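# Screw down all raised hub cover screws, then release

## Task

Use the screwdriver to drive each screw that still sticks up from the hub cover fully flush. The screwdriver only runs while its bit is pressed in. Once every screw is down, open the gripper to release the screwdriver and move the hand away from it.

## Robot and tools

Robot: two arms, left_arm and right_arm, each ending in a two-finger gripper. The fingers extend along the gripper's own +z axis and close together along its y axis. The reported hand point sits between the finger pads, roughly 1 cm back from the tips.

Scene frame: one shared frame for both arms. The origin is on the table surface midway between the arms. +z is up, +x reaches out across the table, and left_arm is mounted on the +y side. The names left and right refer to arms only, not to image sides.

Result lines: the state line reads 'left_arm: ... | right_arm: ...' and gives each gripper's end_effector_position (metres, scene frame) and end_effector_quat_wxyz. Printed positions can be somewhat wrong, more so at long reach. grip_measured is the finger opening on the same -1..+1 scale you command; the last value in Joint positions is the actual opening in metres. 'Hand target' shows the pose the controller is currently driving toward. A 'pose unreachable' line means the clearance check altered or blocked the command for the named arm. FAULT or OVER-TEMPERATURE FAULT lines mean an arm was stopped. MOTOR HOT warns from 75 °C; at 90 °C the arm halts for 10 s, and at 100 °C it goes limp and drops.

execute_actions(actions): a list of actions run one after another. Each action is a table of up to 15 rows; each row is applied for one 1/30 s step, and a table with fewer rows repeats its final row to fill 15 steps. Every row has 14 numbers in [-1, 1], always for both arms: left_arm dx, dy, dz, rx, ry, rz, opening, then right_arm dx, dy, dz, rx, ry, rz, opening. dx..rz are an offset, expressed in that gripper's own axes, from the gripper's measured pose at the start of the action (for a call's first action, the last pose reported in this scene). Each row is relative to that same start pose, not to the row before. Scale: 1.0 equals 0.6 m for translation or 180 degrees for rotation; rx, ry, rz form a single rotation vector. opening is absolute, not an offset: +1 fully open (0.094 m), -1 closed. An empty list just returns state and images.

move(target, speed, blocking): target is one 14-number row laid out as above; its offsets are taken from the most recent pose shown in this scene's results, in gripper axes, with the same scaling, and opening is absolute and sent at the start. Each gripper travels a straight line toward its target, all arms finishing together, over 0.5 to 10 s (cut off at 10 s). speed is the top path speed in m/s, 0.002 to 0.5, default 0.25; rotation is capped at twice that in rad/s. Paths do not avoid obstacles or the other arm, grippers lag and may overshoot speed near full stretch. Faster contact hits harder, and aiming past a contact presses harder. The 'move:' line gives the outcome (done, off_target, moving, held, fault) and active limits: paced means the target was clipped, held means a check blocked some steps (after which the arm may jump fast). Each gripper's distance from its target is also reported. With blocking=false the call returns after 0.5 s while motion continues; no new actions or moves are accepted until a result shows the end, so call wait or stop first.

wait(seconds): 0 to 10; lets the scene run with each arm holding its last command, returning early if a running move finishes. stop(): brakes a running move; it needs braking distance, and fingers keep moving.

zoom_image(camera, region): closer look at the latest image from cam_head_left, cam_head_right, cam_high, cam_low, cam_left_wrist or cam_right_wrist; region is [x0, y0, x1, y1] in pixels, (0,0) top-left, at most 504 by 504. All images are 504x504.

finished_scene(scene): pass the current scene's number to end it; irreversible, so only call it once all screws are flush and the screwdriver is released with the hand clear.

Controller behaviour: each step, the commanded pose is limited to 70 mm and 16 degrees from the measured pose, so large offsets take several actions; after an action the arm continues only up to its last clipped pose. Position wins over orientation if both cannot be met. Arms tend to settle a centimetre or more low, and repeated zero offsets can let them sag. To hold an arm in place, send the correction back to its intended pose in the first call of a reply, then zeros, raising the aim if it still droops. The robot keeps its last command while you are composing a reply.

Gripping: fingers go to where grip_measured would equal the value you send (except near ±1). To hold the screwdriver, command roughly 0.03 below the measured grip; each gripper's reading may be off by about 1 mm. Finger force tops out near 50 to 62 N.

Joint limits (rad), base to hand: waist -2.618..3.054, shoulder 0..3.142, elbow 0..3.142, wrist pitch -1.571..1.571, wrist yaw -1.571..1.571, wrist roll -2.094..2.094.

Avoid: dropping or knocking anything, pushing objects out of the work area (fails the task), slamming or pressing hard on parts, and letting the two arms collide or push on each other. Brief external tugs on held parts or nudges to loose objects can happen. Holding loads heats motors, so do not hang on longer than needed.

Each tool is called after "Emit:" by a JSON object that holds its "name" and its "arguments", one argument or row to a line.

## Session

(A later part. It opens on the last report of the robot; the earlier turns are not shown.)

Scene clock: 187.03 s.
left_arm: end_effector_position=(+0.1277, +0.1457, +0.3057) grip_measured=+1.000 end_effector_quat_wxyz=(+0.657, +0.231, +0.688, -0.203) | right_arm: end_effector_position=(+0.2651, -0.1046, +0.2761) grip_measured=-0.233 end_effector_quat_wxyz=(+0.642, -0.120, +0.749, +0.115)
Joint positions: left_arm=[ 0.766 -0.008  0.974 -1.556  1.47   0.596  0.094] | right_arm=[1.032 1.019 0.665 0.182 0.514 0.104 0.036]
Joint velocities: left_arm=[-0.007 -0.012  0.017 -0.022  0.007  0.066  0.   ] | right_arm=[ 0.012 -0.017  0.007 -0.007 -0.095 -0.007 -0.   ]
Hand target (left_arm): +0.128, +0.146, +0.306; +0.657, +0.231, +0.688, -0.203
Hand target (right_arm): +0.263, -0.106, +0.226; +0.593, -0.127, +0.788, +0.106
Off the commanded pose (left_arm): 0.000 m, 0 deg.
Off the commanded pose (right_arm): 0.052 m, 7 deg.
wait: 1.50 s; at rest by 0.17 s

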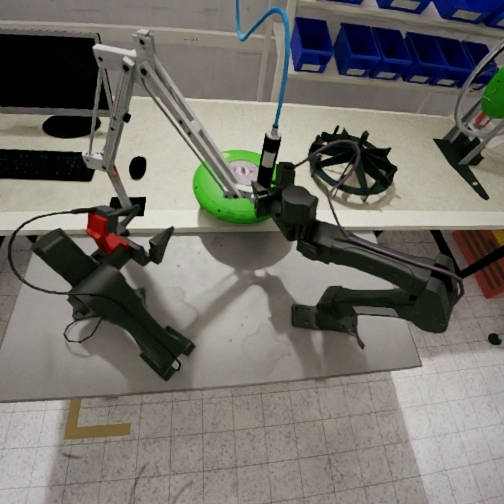

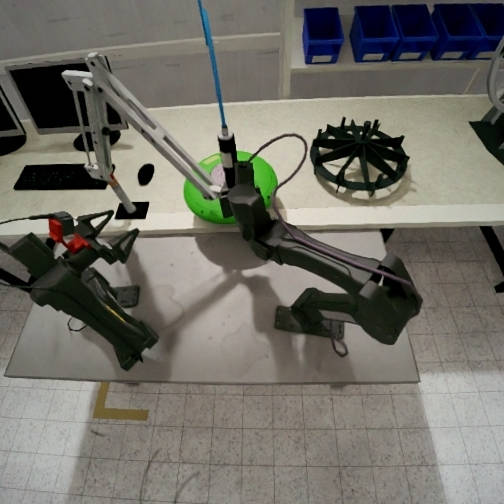

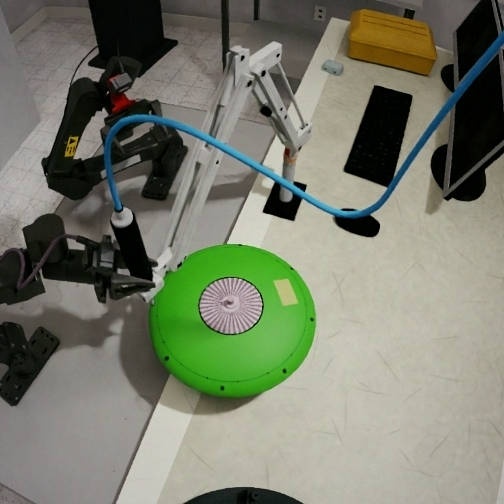

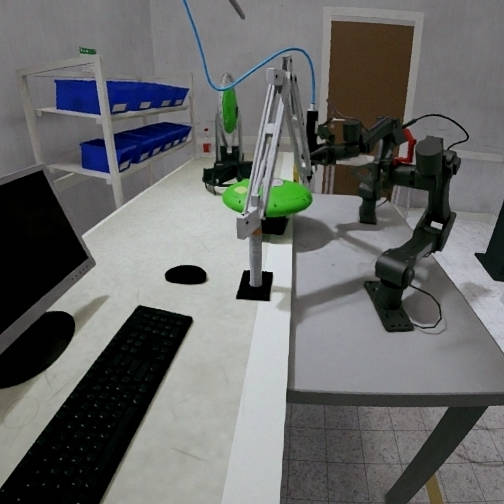

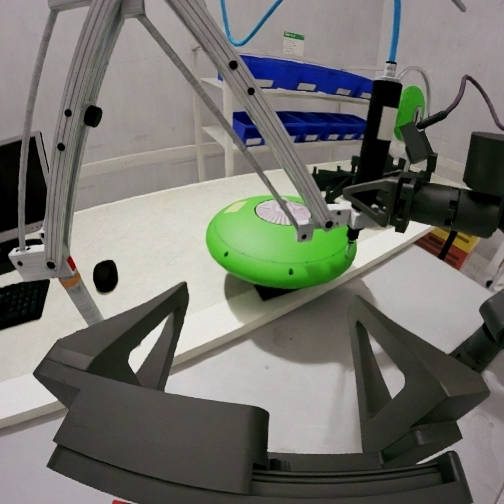

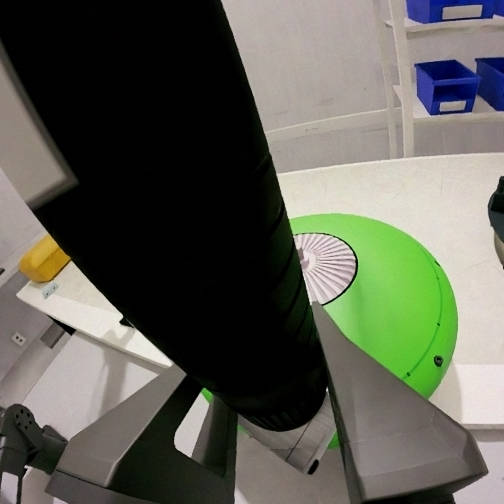

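Emit:
{"name": "move", "arguments": {
  "target": [0,0,0,0,0,0,1,-0.065,0,-0.01,0,0,0,-0.27],
  "speed": 0.06
}}

Emit:
{"name": "move", "arguments": {
  "target": [0,0,0,0,0,0,1,-0.012,-0.172,0.05,-0.055,0,-0.008,-0.27],
  "speed": 0.1
}}

Emit:
{"name": "zoom_image", "arguments": {
  "camera": "cam_left_wrist",
  "region": [315, 190, 385, 260]
}}

Emit:
{"name": "zoom_image", "arguments": {
  "camera": "cam_high",
  "region": [132, 320, 202, 390]
}}

Scene clock: 196.37 s.
left_arm: end_effector_position=(+0.1277, +0.1457, +0.3057) grip_measured=+1.000 end_effector_quat_wxyz=(+0.657, +0.231, +0.688, -0.203) | right_arm: end_effector_position=(+0.2656, -0.1041, +0.3037) grip_measured=-0.233 end_effector_quat_wxyz=(+0.637, -0.123, +0.753, +0.110)
Joint positions: left_arm=[ 0.766 -0.008  0.974 -1.556  1.47   0.596  0.094] | right_arm=[1.034 1.019 0.791 0.038 0.518 0.104 0.036]
Joint velocities: left_arm=[-0.012 -0.017 -0.007  0.007  0.007  0.051  0.   ] | right_arm=[-0.022 -0.007 -0.002 -0.066  0.037  0.007  0.001]
Hand target (left_arm): +0.128, +0.146, +0.306; +0.657, +0.231, +0.688, -0.203
Hand target (right_arm): +0.266, -0.105, +0.315; +0.642, -0.120, +0.748, +0.115
Off the commanded pose (left_arm): 0.000 m, 0 deg.
Off the commanded pose (right_arm): 0.012 m, 1 deg.
move: off_target (right_arm)

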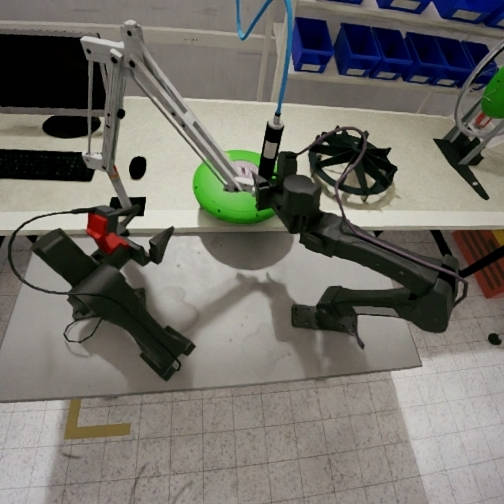

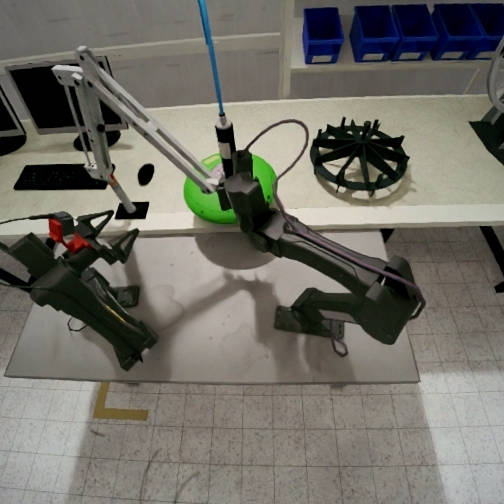

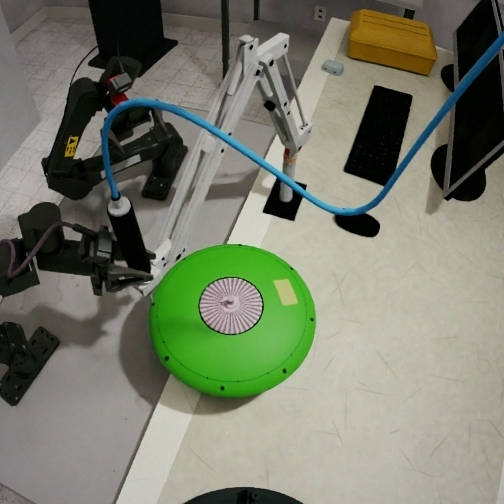

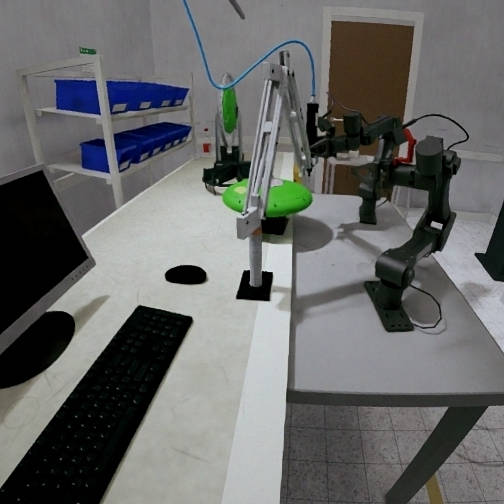

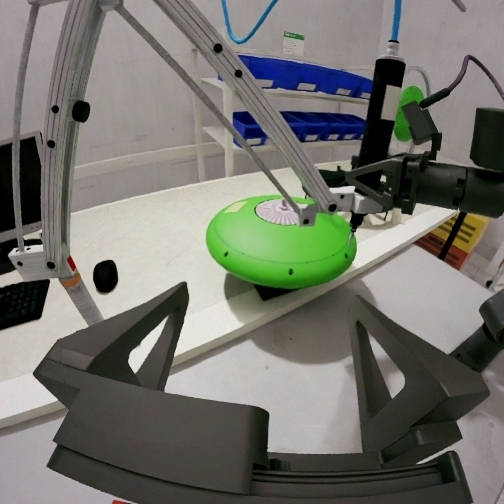

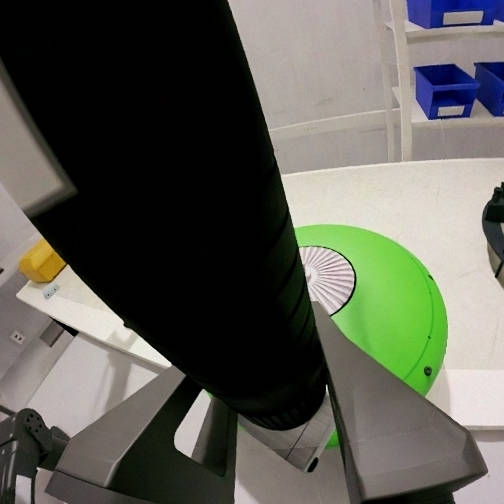

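Scene clock: 197.80 s.
left_arm: end_effector_position=(+0.1277, +0.1457, +0.3057) grip_measured=+1.000 end_effector_quat_wxyz=(+0.657, +0.231, +0.688, -0.203) | right_arm: end_effector_position=(+0.3267, -0.1933, +0.3013) grip_measured=-0.233 end_effector_quat_wxyz=(+0.625, -0.186, +0.741, +0.160)
Joint positions: left_arm=[ 0.766 -0.008  0.974 -1.556  1.47   0.596  0.094] | right_arm=[ 0.358  1.042  0.791  0.073 -0.308 -0.05   0.036]
Joint velocities: left_arm=[-0.012 -0.007 -0.007 -0.066 -0.066 -0.037  0.   ] | right_arm=[-0.032 -0.007 -0.007 -0.022  0.007 -0.066  0.   ]
Hand target (left_arm): +0.128, +0.146, +0.306; +0.657, +0.231, +0.688, -0.203
Hand target (right_arm): +0.329, -0.193, +0.304; +0.625, -0.186, +0.739, +0.167
Off the commanded pose (left_arm): 0.000 m, 0 deg.
Off the commanded pose (right_arm): 0.004 m, 1 deg.
move: done

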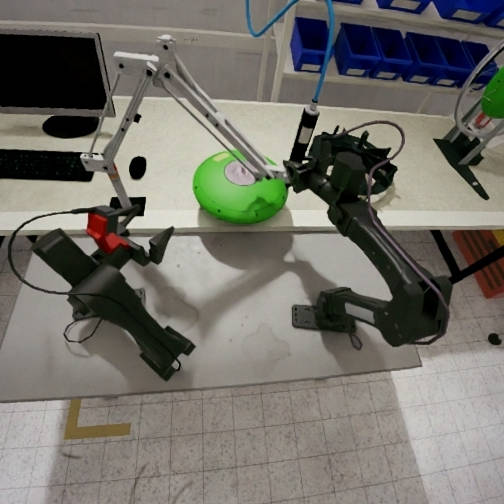

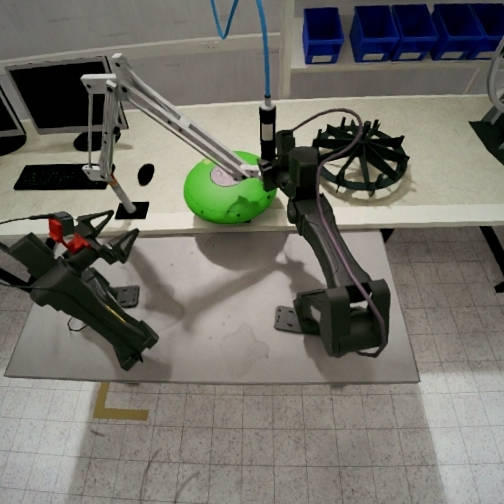

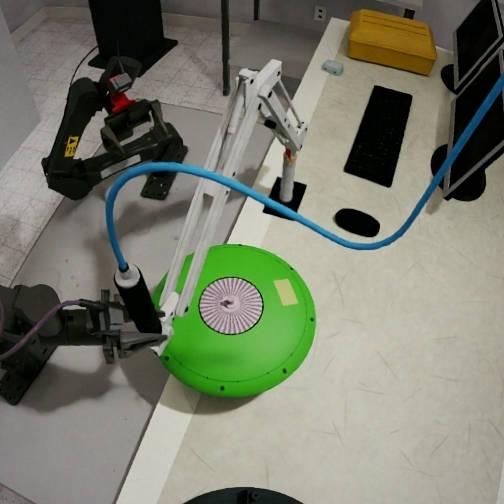

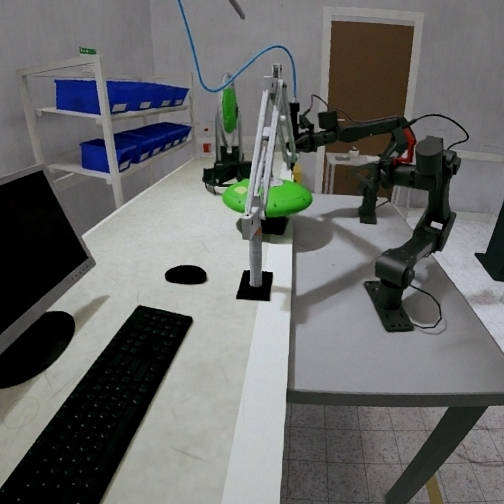

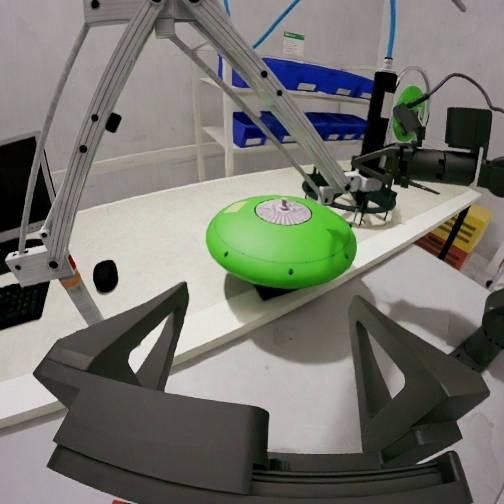

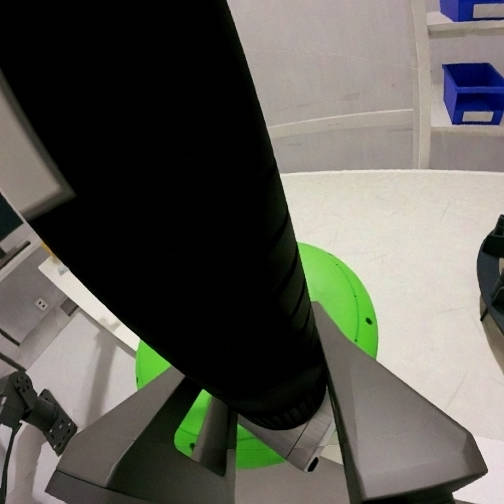

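Region (315, 190, 385, 260) of cam_left_wrist's 504x504 image, scaled by 7.200, with more detail than that image has.

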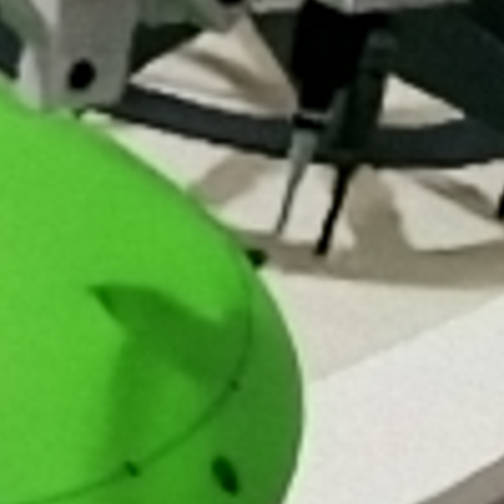

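Region (132, 320, 202, 390) of cam_high's 504x504 image, scaled by 7.200, with more detail than that image has.

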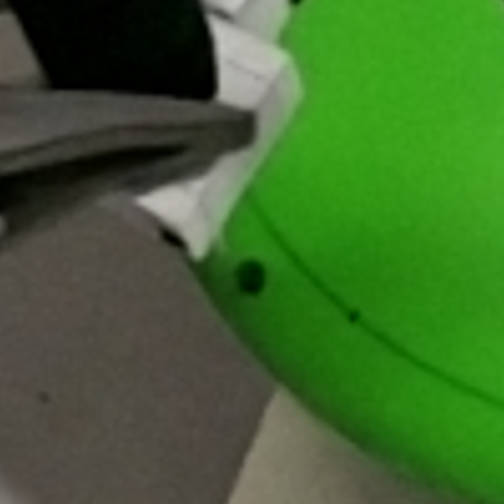

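Emit:
{"name": "move", "arguments": {
  "target": [0,0,0,0,0,0,1,-0.012,-0.0095,0.013,0,0,0,-0.27],
  "speed": 0.02
}}

Emit:
{"name": "zoom_image", "arguments": {
  "camera": "cam_left_wrist",
  "region": [330, 195, 372, 237]
}}

Emit:
{"name": "zoom_image", "arguments": {
  "camera": "cam_high",
  "region": [146, 335, 188, 377]
}}

Emit:
{"name": "zoom_image", "arguments": {
  "camera": "cam_head_left",
  "region": [262, 170, 304, 212]
}}

Scene clock: 205.23 s.
left_arm: end_effector_position=(+0.1277, +0.1457, +0.3057) grip_measured=+1.000 end_effector_quat_wxyz=(+0.657, +0.231, +0.688, -0.203) | right_arm: end_effector_position=(+0.3326, -0.1915, +0.3011) grip_measured=-0.233 end_effector_quat_wxyz=(+0.623, -0.190, +0.741, +0.161)
Joint positions: left_arm=[ 0.766 -0.008  0.974 -1.556  1.47   0.596  0.094] | right_arm=[ 0.355  1.071  0.807  0.082 -0.319 -0.055  0.036]
Joint velocities: left_arm=[ 0.012 -0.007 -0.007  0.081 -0.051 -0.037  0.   ] | right_arm=[-0.017 -0.012  0.017  0.037  0.051 -0.022  0.   ]
Hand target (left_arm): +0.128, +0.146, +0.306; +0.657, +0.231, +0.688, -0.203
Hand target (right_arm): +0.337, -0.194, +0.307; +0.625, -0.186, +0.741, +0.160
Off the commanded pose (left_arm): 0.000 m, 0 deg.
Off the commanded pose (right_arm): 0.008 m, 1 deg.
move: done

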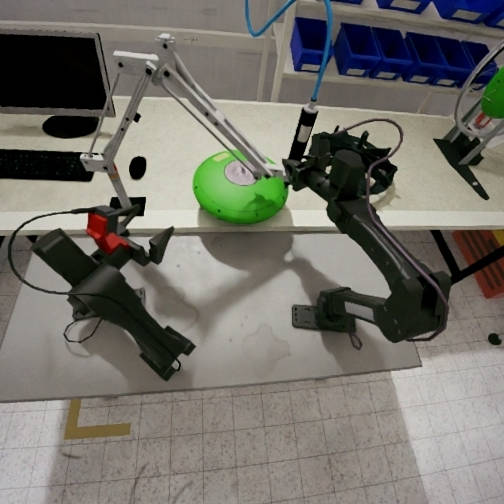

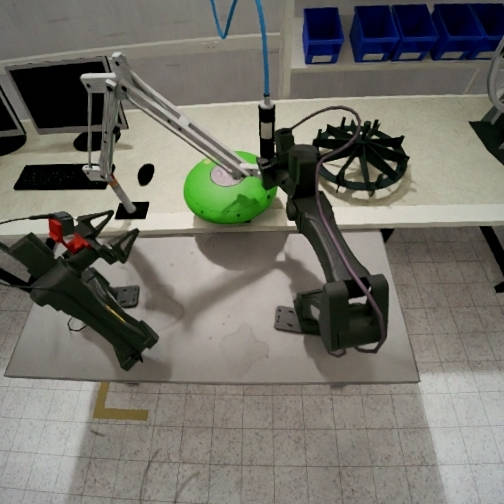

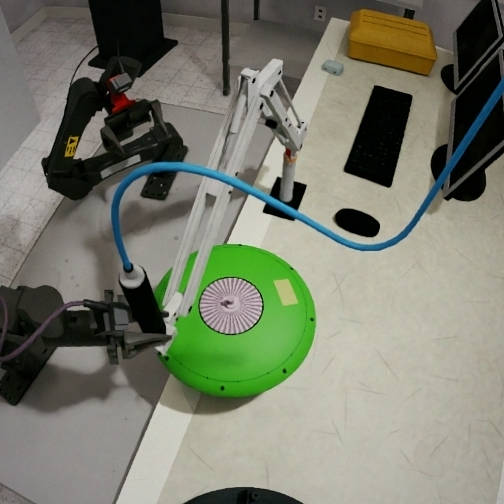

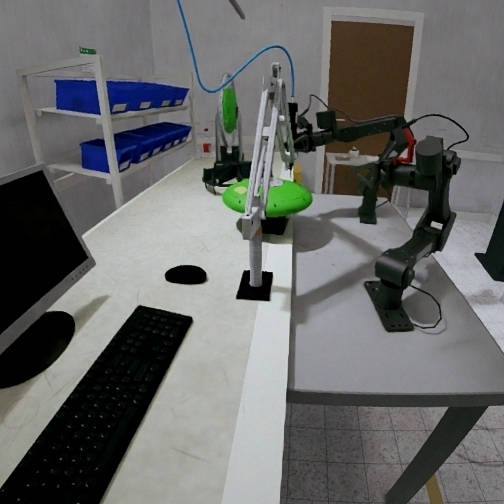

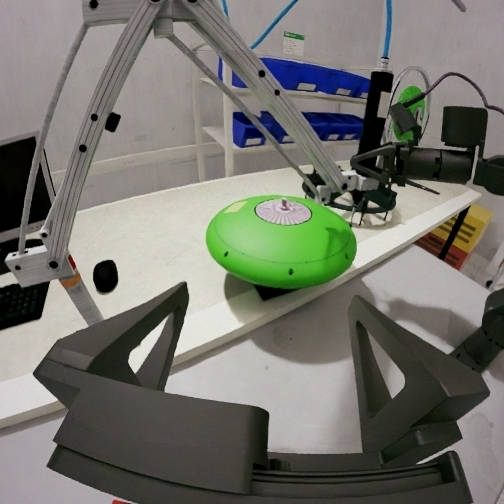

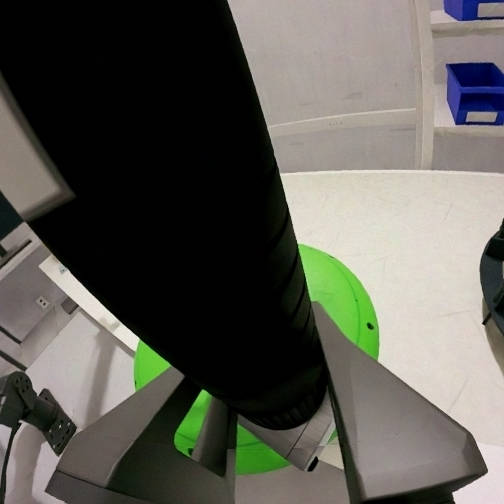

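Region (330, 195, 372, 237) of cam_left_wrist's 504x504 image, scaled by 12.000, with more detail than that image has.

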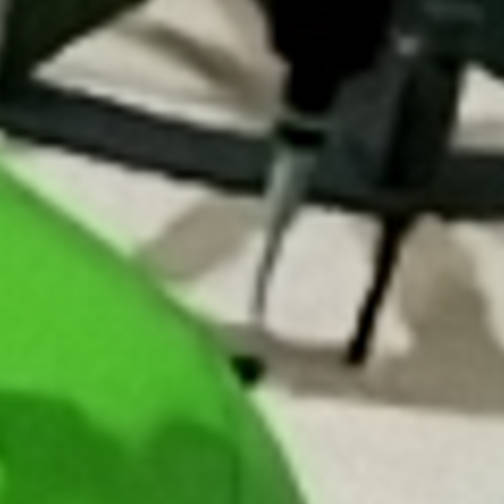

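Region (146, 335, 188, 377) of cam_high's 504x504 image, scaled by 12.000, with more detail than that image has.

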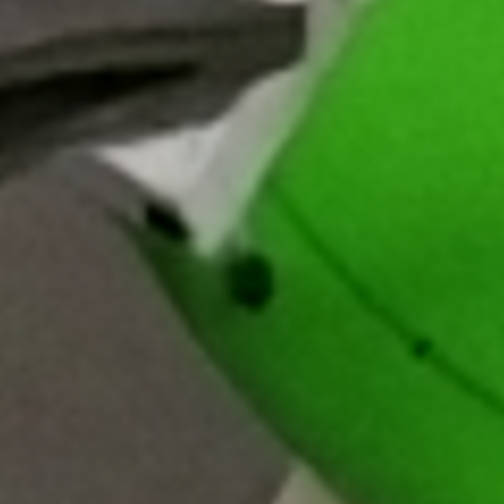

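Region (262, 170, 304, 212) of cam_head_left's 504x504 image, scaled by 12.000, with more detail than that image has.

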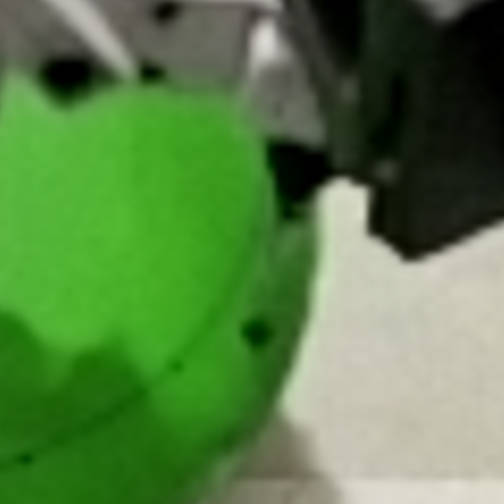

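Close. Lower to touch.

Emit:
{"name": "move", "arguments": {
  "target": [0,0,0,0,0,0,1,0.018,-0.005,0.002,0,0,0,-0.27],
  "speed": 0.02
}}

Emit:
{"name": "zoom_image", "arguments": {
  "camera": "cam_left_wrist",
  "region": [330, 195, 372, 237]
}}

Emit:
{"name": "zoom_image", "arguments": {
  "camera": "cam_high",
  "region": [146, 335, 188, 377]
}}

Scene clock: 210.17 s.
left_arm: end_effector_position=(+0.1277, +0.1457, +0.3057) grip_measured=+1.000 end_effector_quat_wxyz=(+0.657, +0.231, +0.688, -0.203) | right_arm: end_effector_position=(+0.3327, -0.1923, +0.2967) grip_measured=-0.233 end_effector_quat_wxyz=(+0.625, -0.190, +0.739, +0.162)
Joint positions: left_arm=[ 0.766 -0.008  0.974 -1.556  1.47   0.596  0.094] | right_arm=[ 0.35   1.071  0.784  0.111 -0.325 -0.055  0.036]
Joint velocities: left_arm=[-0.012  0.007 -0.007 -0.037 -0.022 -0.037  0.   ] | right_arm=[ 0.012 -0.002 -0.017 -0.022 -0.081 -0.022 -0.   ]
Hand target (left_arm): +0.128, +0.146, +0.306; +0.657, +0.231, +0.688, -0.203
Hand target (right_arm): +0.333, -0.194, +0.290; +0.623, -0.190, +0.741, +0.161
Off the commanded pose (left_arm): 0.000 m, 0 deg.
Off the commanded pose (right_arm): 0.007 m, 0 deg.
move: done

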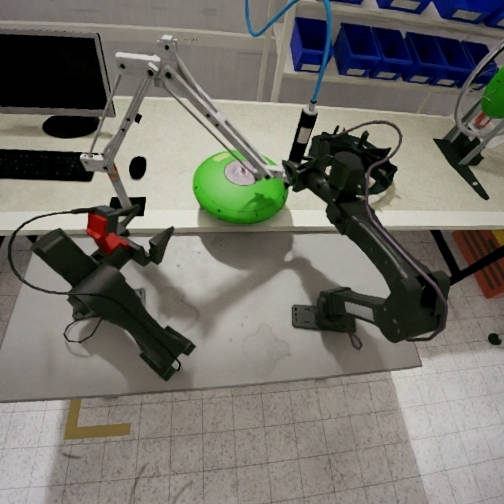

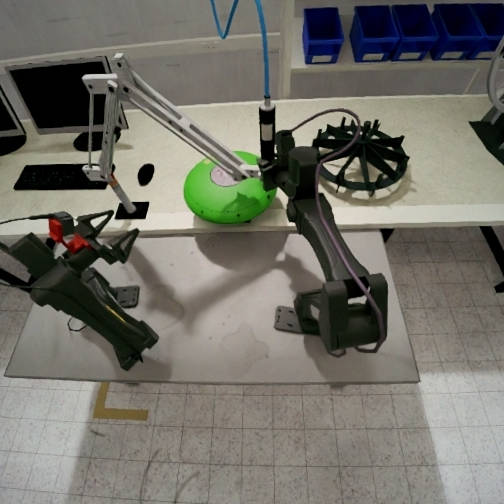

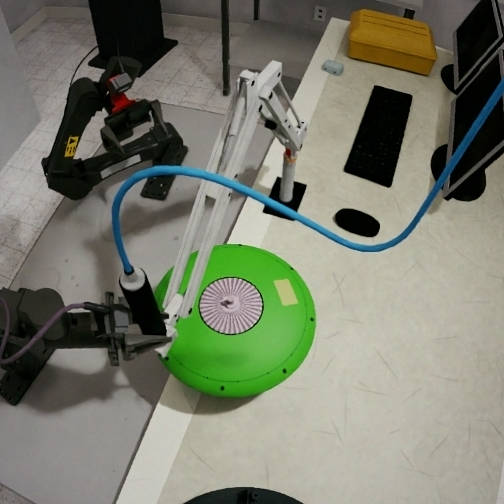

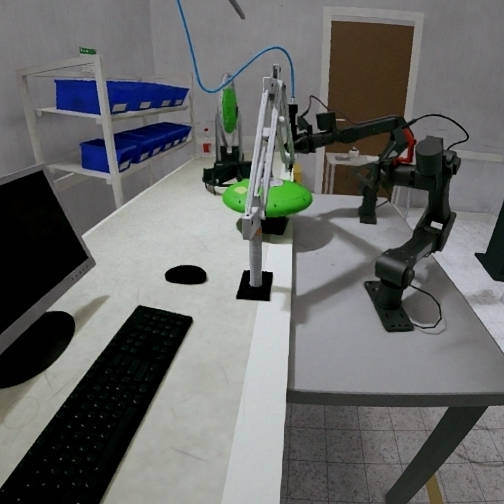

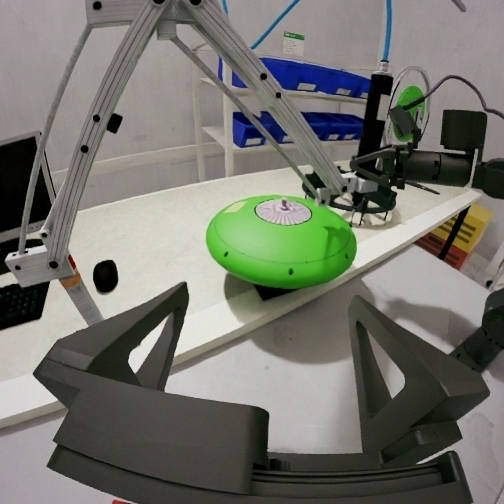

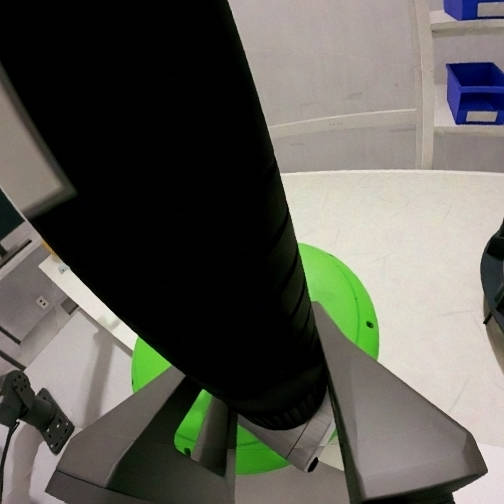

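Region (330, 195, 372, 237) of cam_left_wrist's 504x504 image, scaled by 12.000, with more detail than that image has.

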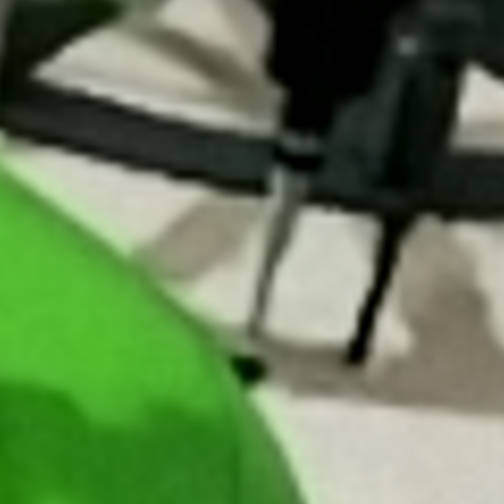

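Region (146, 335, 188, 377) of cam_high's 504x504 image, scaled by 12.000, with more detail than that image has.

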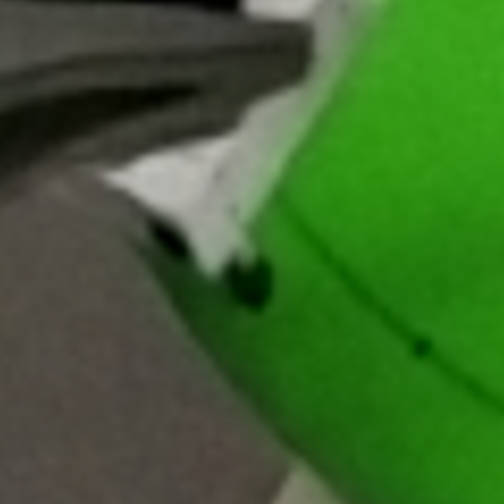

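Emit:
{"name": "move", "arguments": {
  "target": [0,0,0,0,0,0,1,0.075,0,0.011,0,0.02,0,-0.27],
  "speed": 0.02
}}

Emit:
{"name": "zoom_image", "arguments": {
  "camera": "cam_left_wrist",
  "region": [330, 195, 372, 237]
}}

Emit:
{"name": "zoom_image", "arguments": {
  "camera": "cam_high",
  "region": [146, 335, 188, 377]
}}

Scene clock: 215.80 s.
left_arm: end_effector_position=(+0.1277, +0.1457, +0.3057) grip_measured=+1.000 end_effector_quat_wxyz=(+0.657, +0.231, +0.688, -0.203) | right_arm: end_effector_position=(+0.3324, -0.1923, +0.2869) grip_measured=-0.233 end_effector_quat_wxyz=(+0.635, -0.189, +0.731, +0.163)
Joint positions: left_arm=[ 0.766 -0.008  0.974 -1.556  1.47   0.596  0.094] | right_arm=[ 0.35   1.071  0.721  0.201 -0.325 -0.049  0.036]
Joint velocities: left_arm=[ 0.002 -0.007  0.022 -0.037 -0.051 -0.051  0.   ] | right_arm=[-0.017  0.022  0.007  0.081 -0.007 -0.037  0.001]
Hand target (left_arm): +0.128, +0.146, +0.306; +0.657, +0.231, +0.688, -0.203
Hand target (right_arm): +0.330, -0.193, +0.252; +0.601, -0.196, +0.759, +0.157
Off the commanded pose (left_arm): 0.000 m, 0 deg.
Off the commanded pose (right_arm): 0.036 m, 5 deg.
move: off_target (right_arm)

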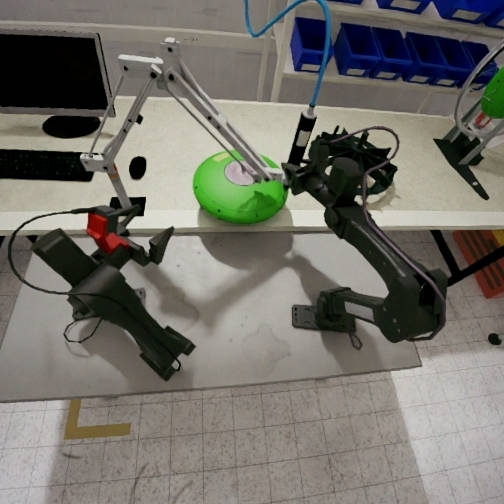

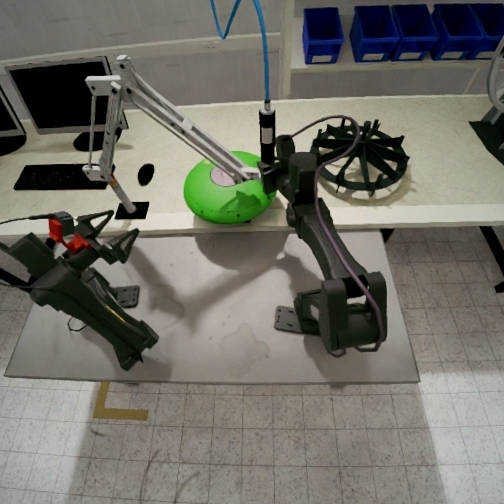

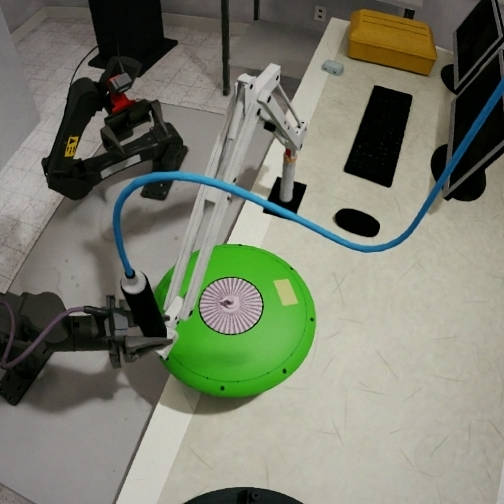

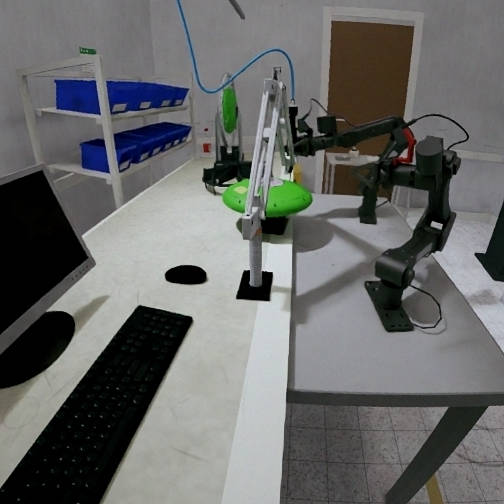

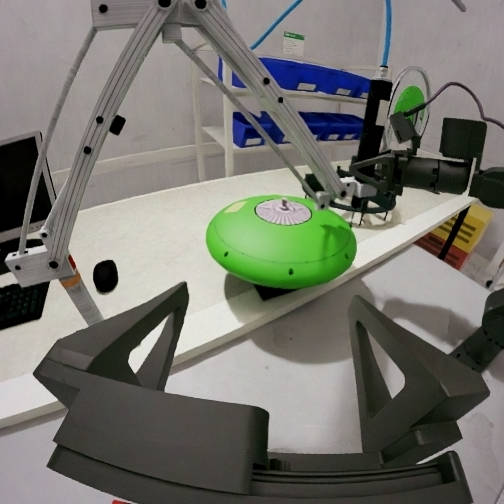

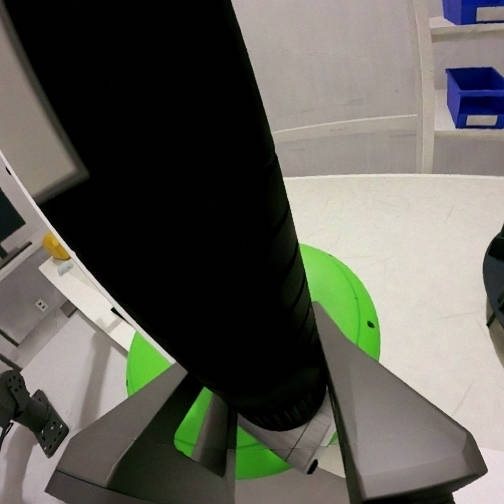

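Region (330, 195, 372, 237) of cam_left_wrist's 504x504 image, scaled by 12.000, with more detail than that image has.

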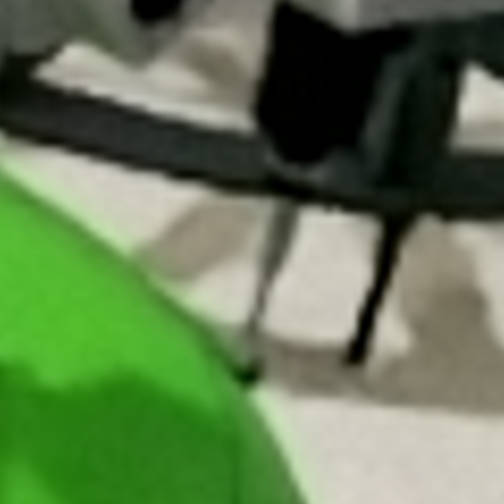

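Region (146, 335, 188, 377) of cam_high's 504x504 image, scaled by 12.000, with more detail than that image has.

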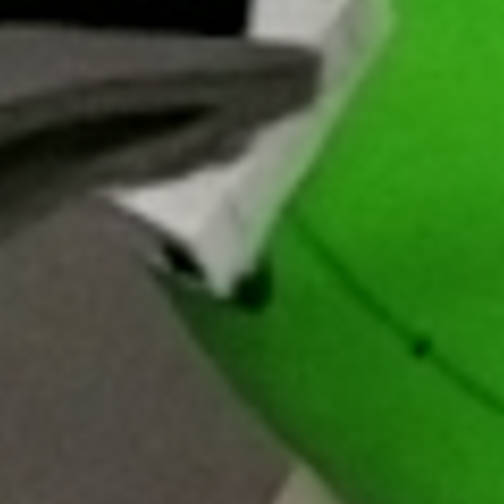

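Emit:
{"name": "execute_actions", "arguments": {
  "actions": [
    [[0,0,0,0,0,0,1,0.04,-0.009,0.005,0,0.022,0,-0.27]]
  ]
}}

Scene clock: 218.93 s.
left_arm: end_effector_position=(+0.1277, +0.1457, +0.3057) grip_measured=+1.000 end_effector_quat_wxyz=(+0.657, +0.231, +0.688, -0.203) | right_arm: end_effector_position=(+0.3323, -0.1939, +0.2854) grip_measured=-0.233 end_effector_quat_wxyz=(+0.632, -0.190, +0.733, +0.164)
Joint positions: left_arm=[ 0.766 -0.008  0.974 -1.556  1.47   0.596  0.094] | right_arm=[ 0.341  1.071  0.721  0.194 -0.337 -0.051  0.036]
Joint velocities: left_arm=[-0.002  0.002  0.002  0.022  0.007  0.007  0.   ] | right_arm=[ 0.007 -0.007  0.012 -0.066 -0.066  0.022 -0.001]
Hand target (left_arm): +0.128, +0.146, +0.306; +0.657, +0.231, +0.688, -0.203
Hand target (right_arm): +0.334, -0.197, +0.263; +0.609, -0.194, +0.753, +0.157
Off the commanded pose (left_arm): 0.000 m, 0 deg.
Off the commanded pose (right_arm): 0.023 m, 4 deg.

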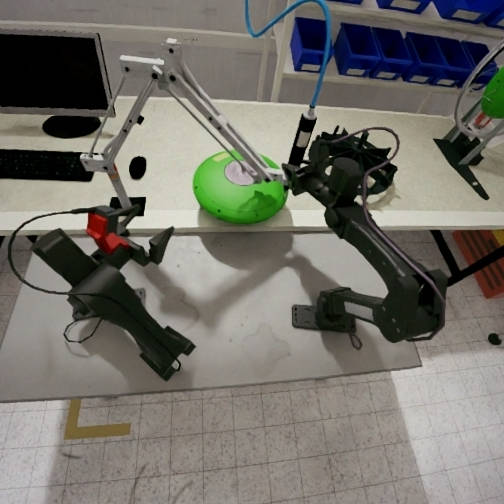

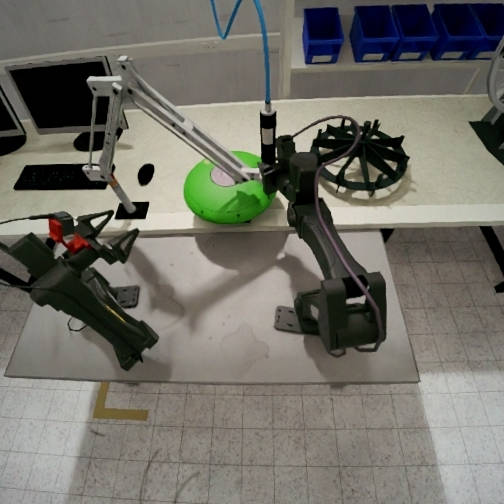

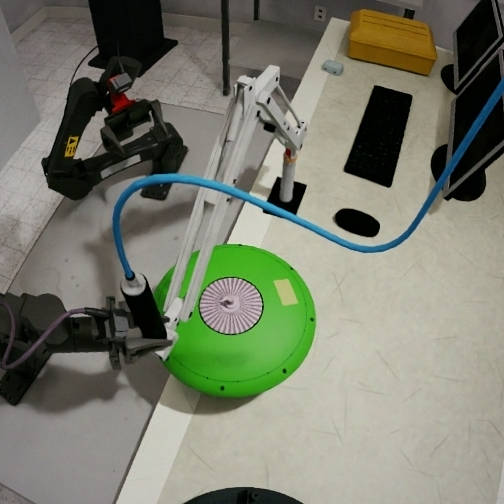

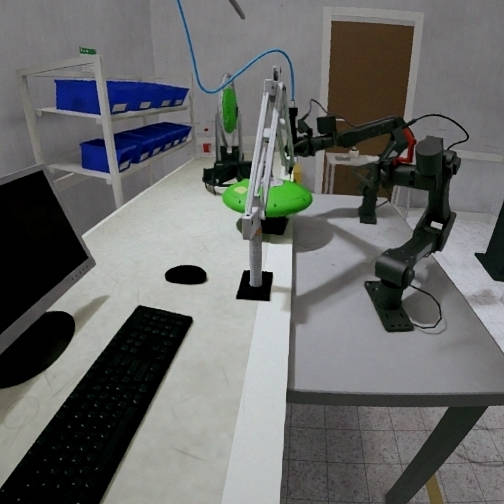

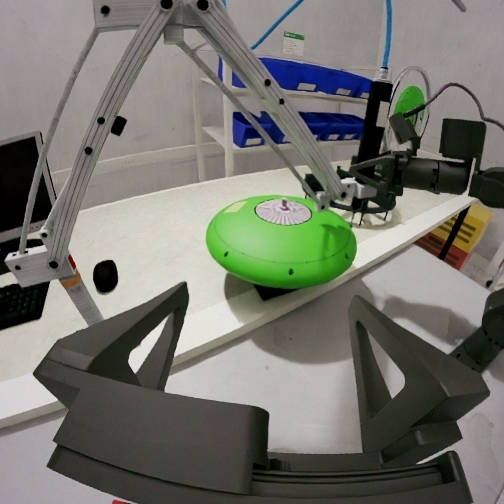

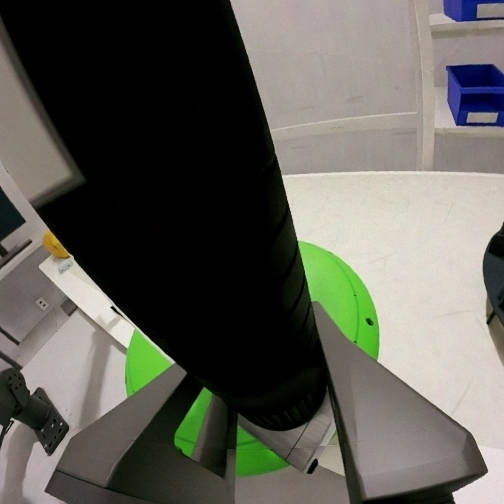

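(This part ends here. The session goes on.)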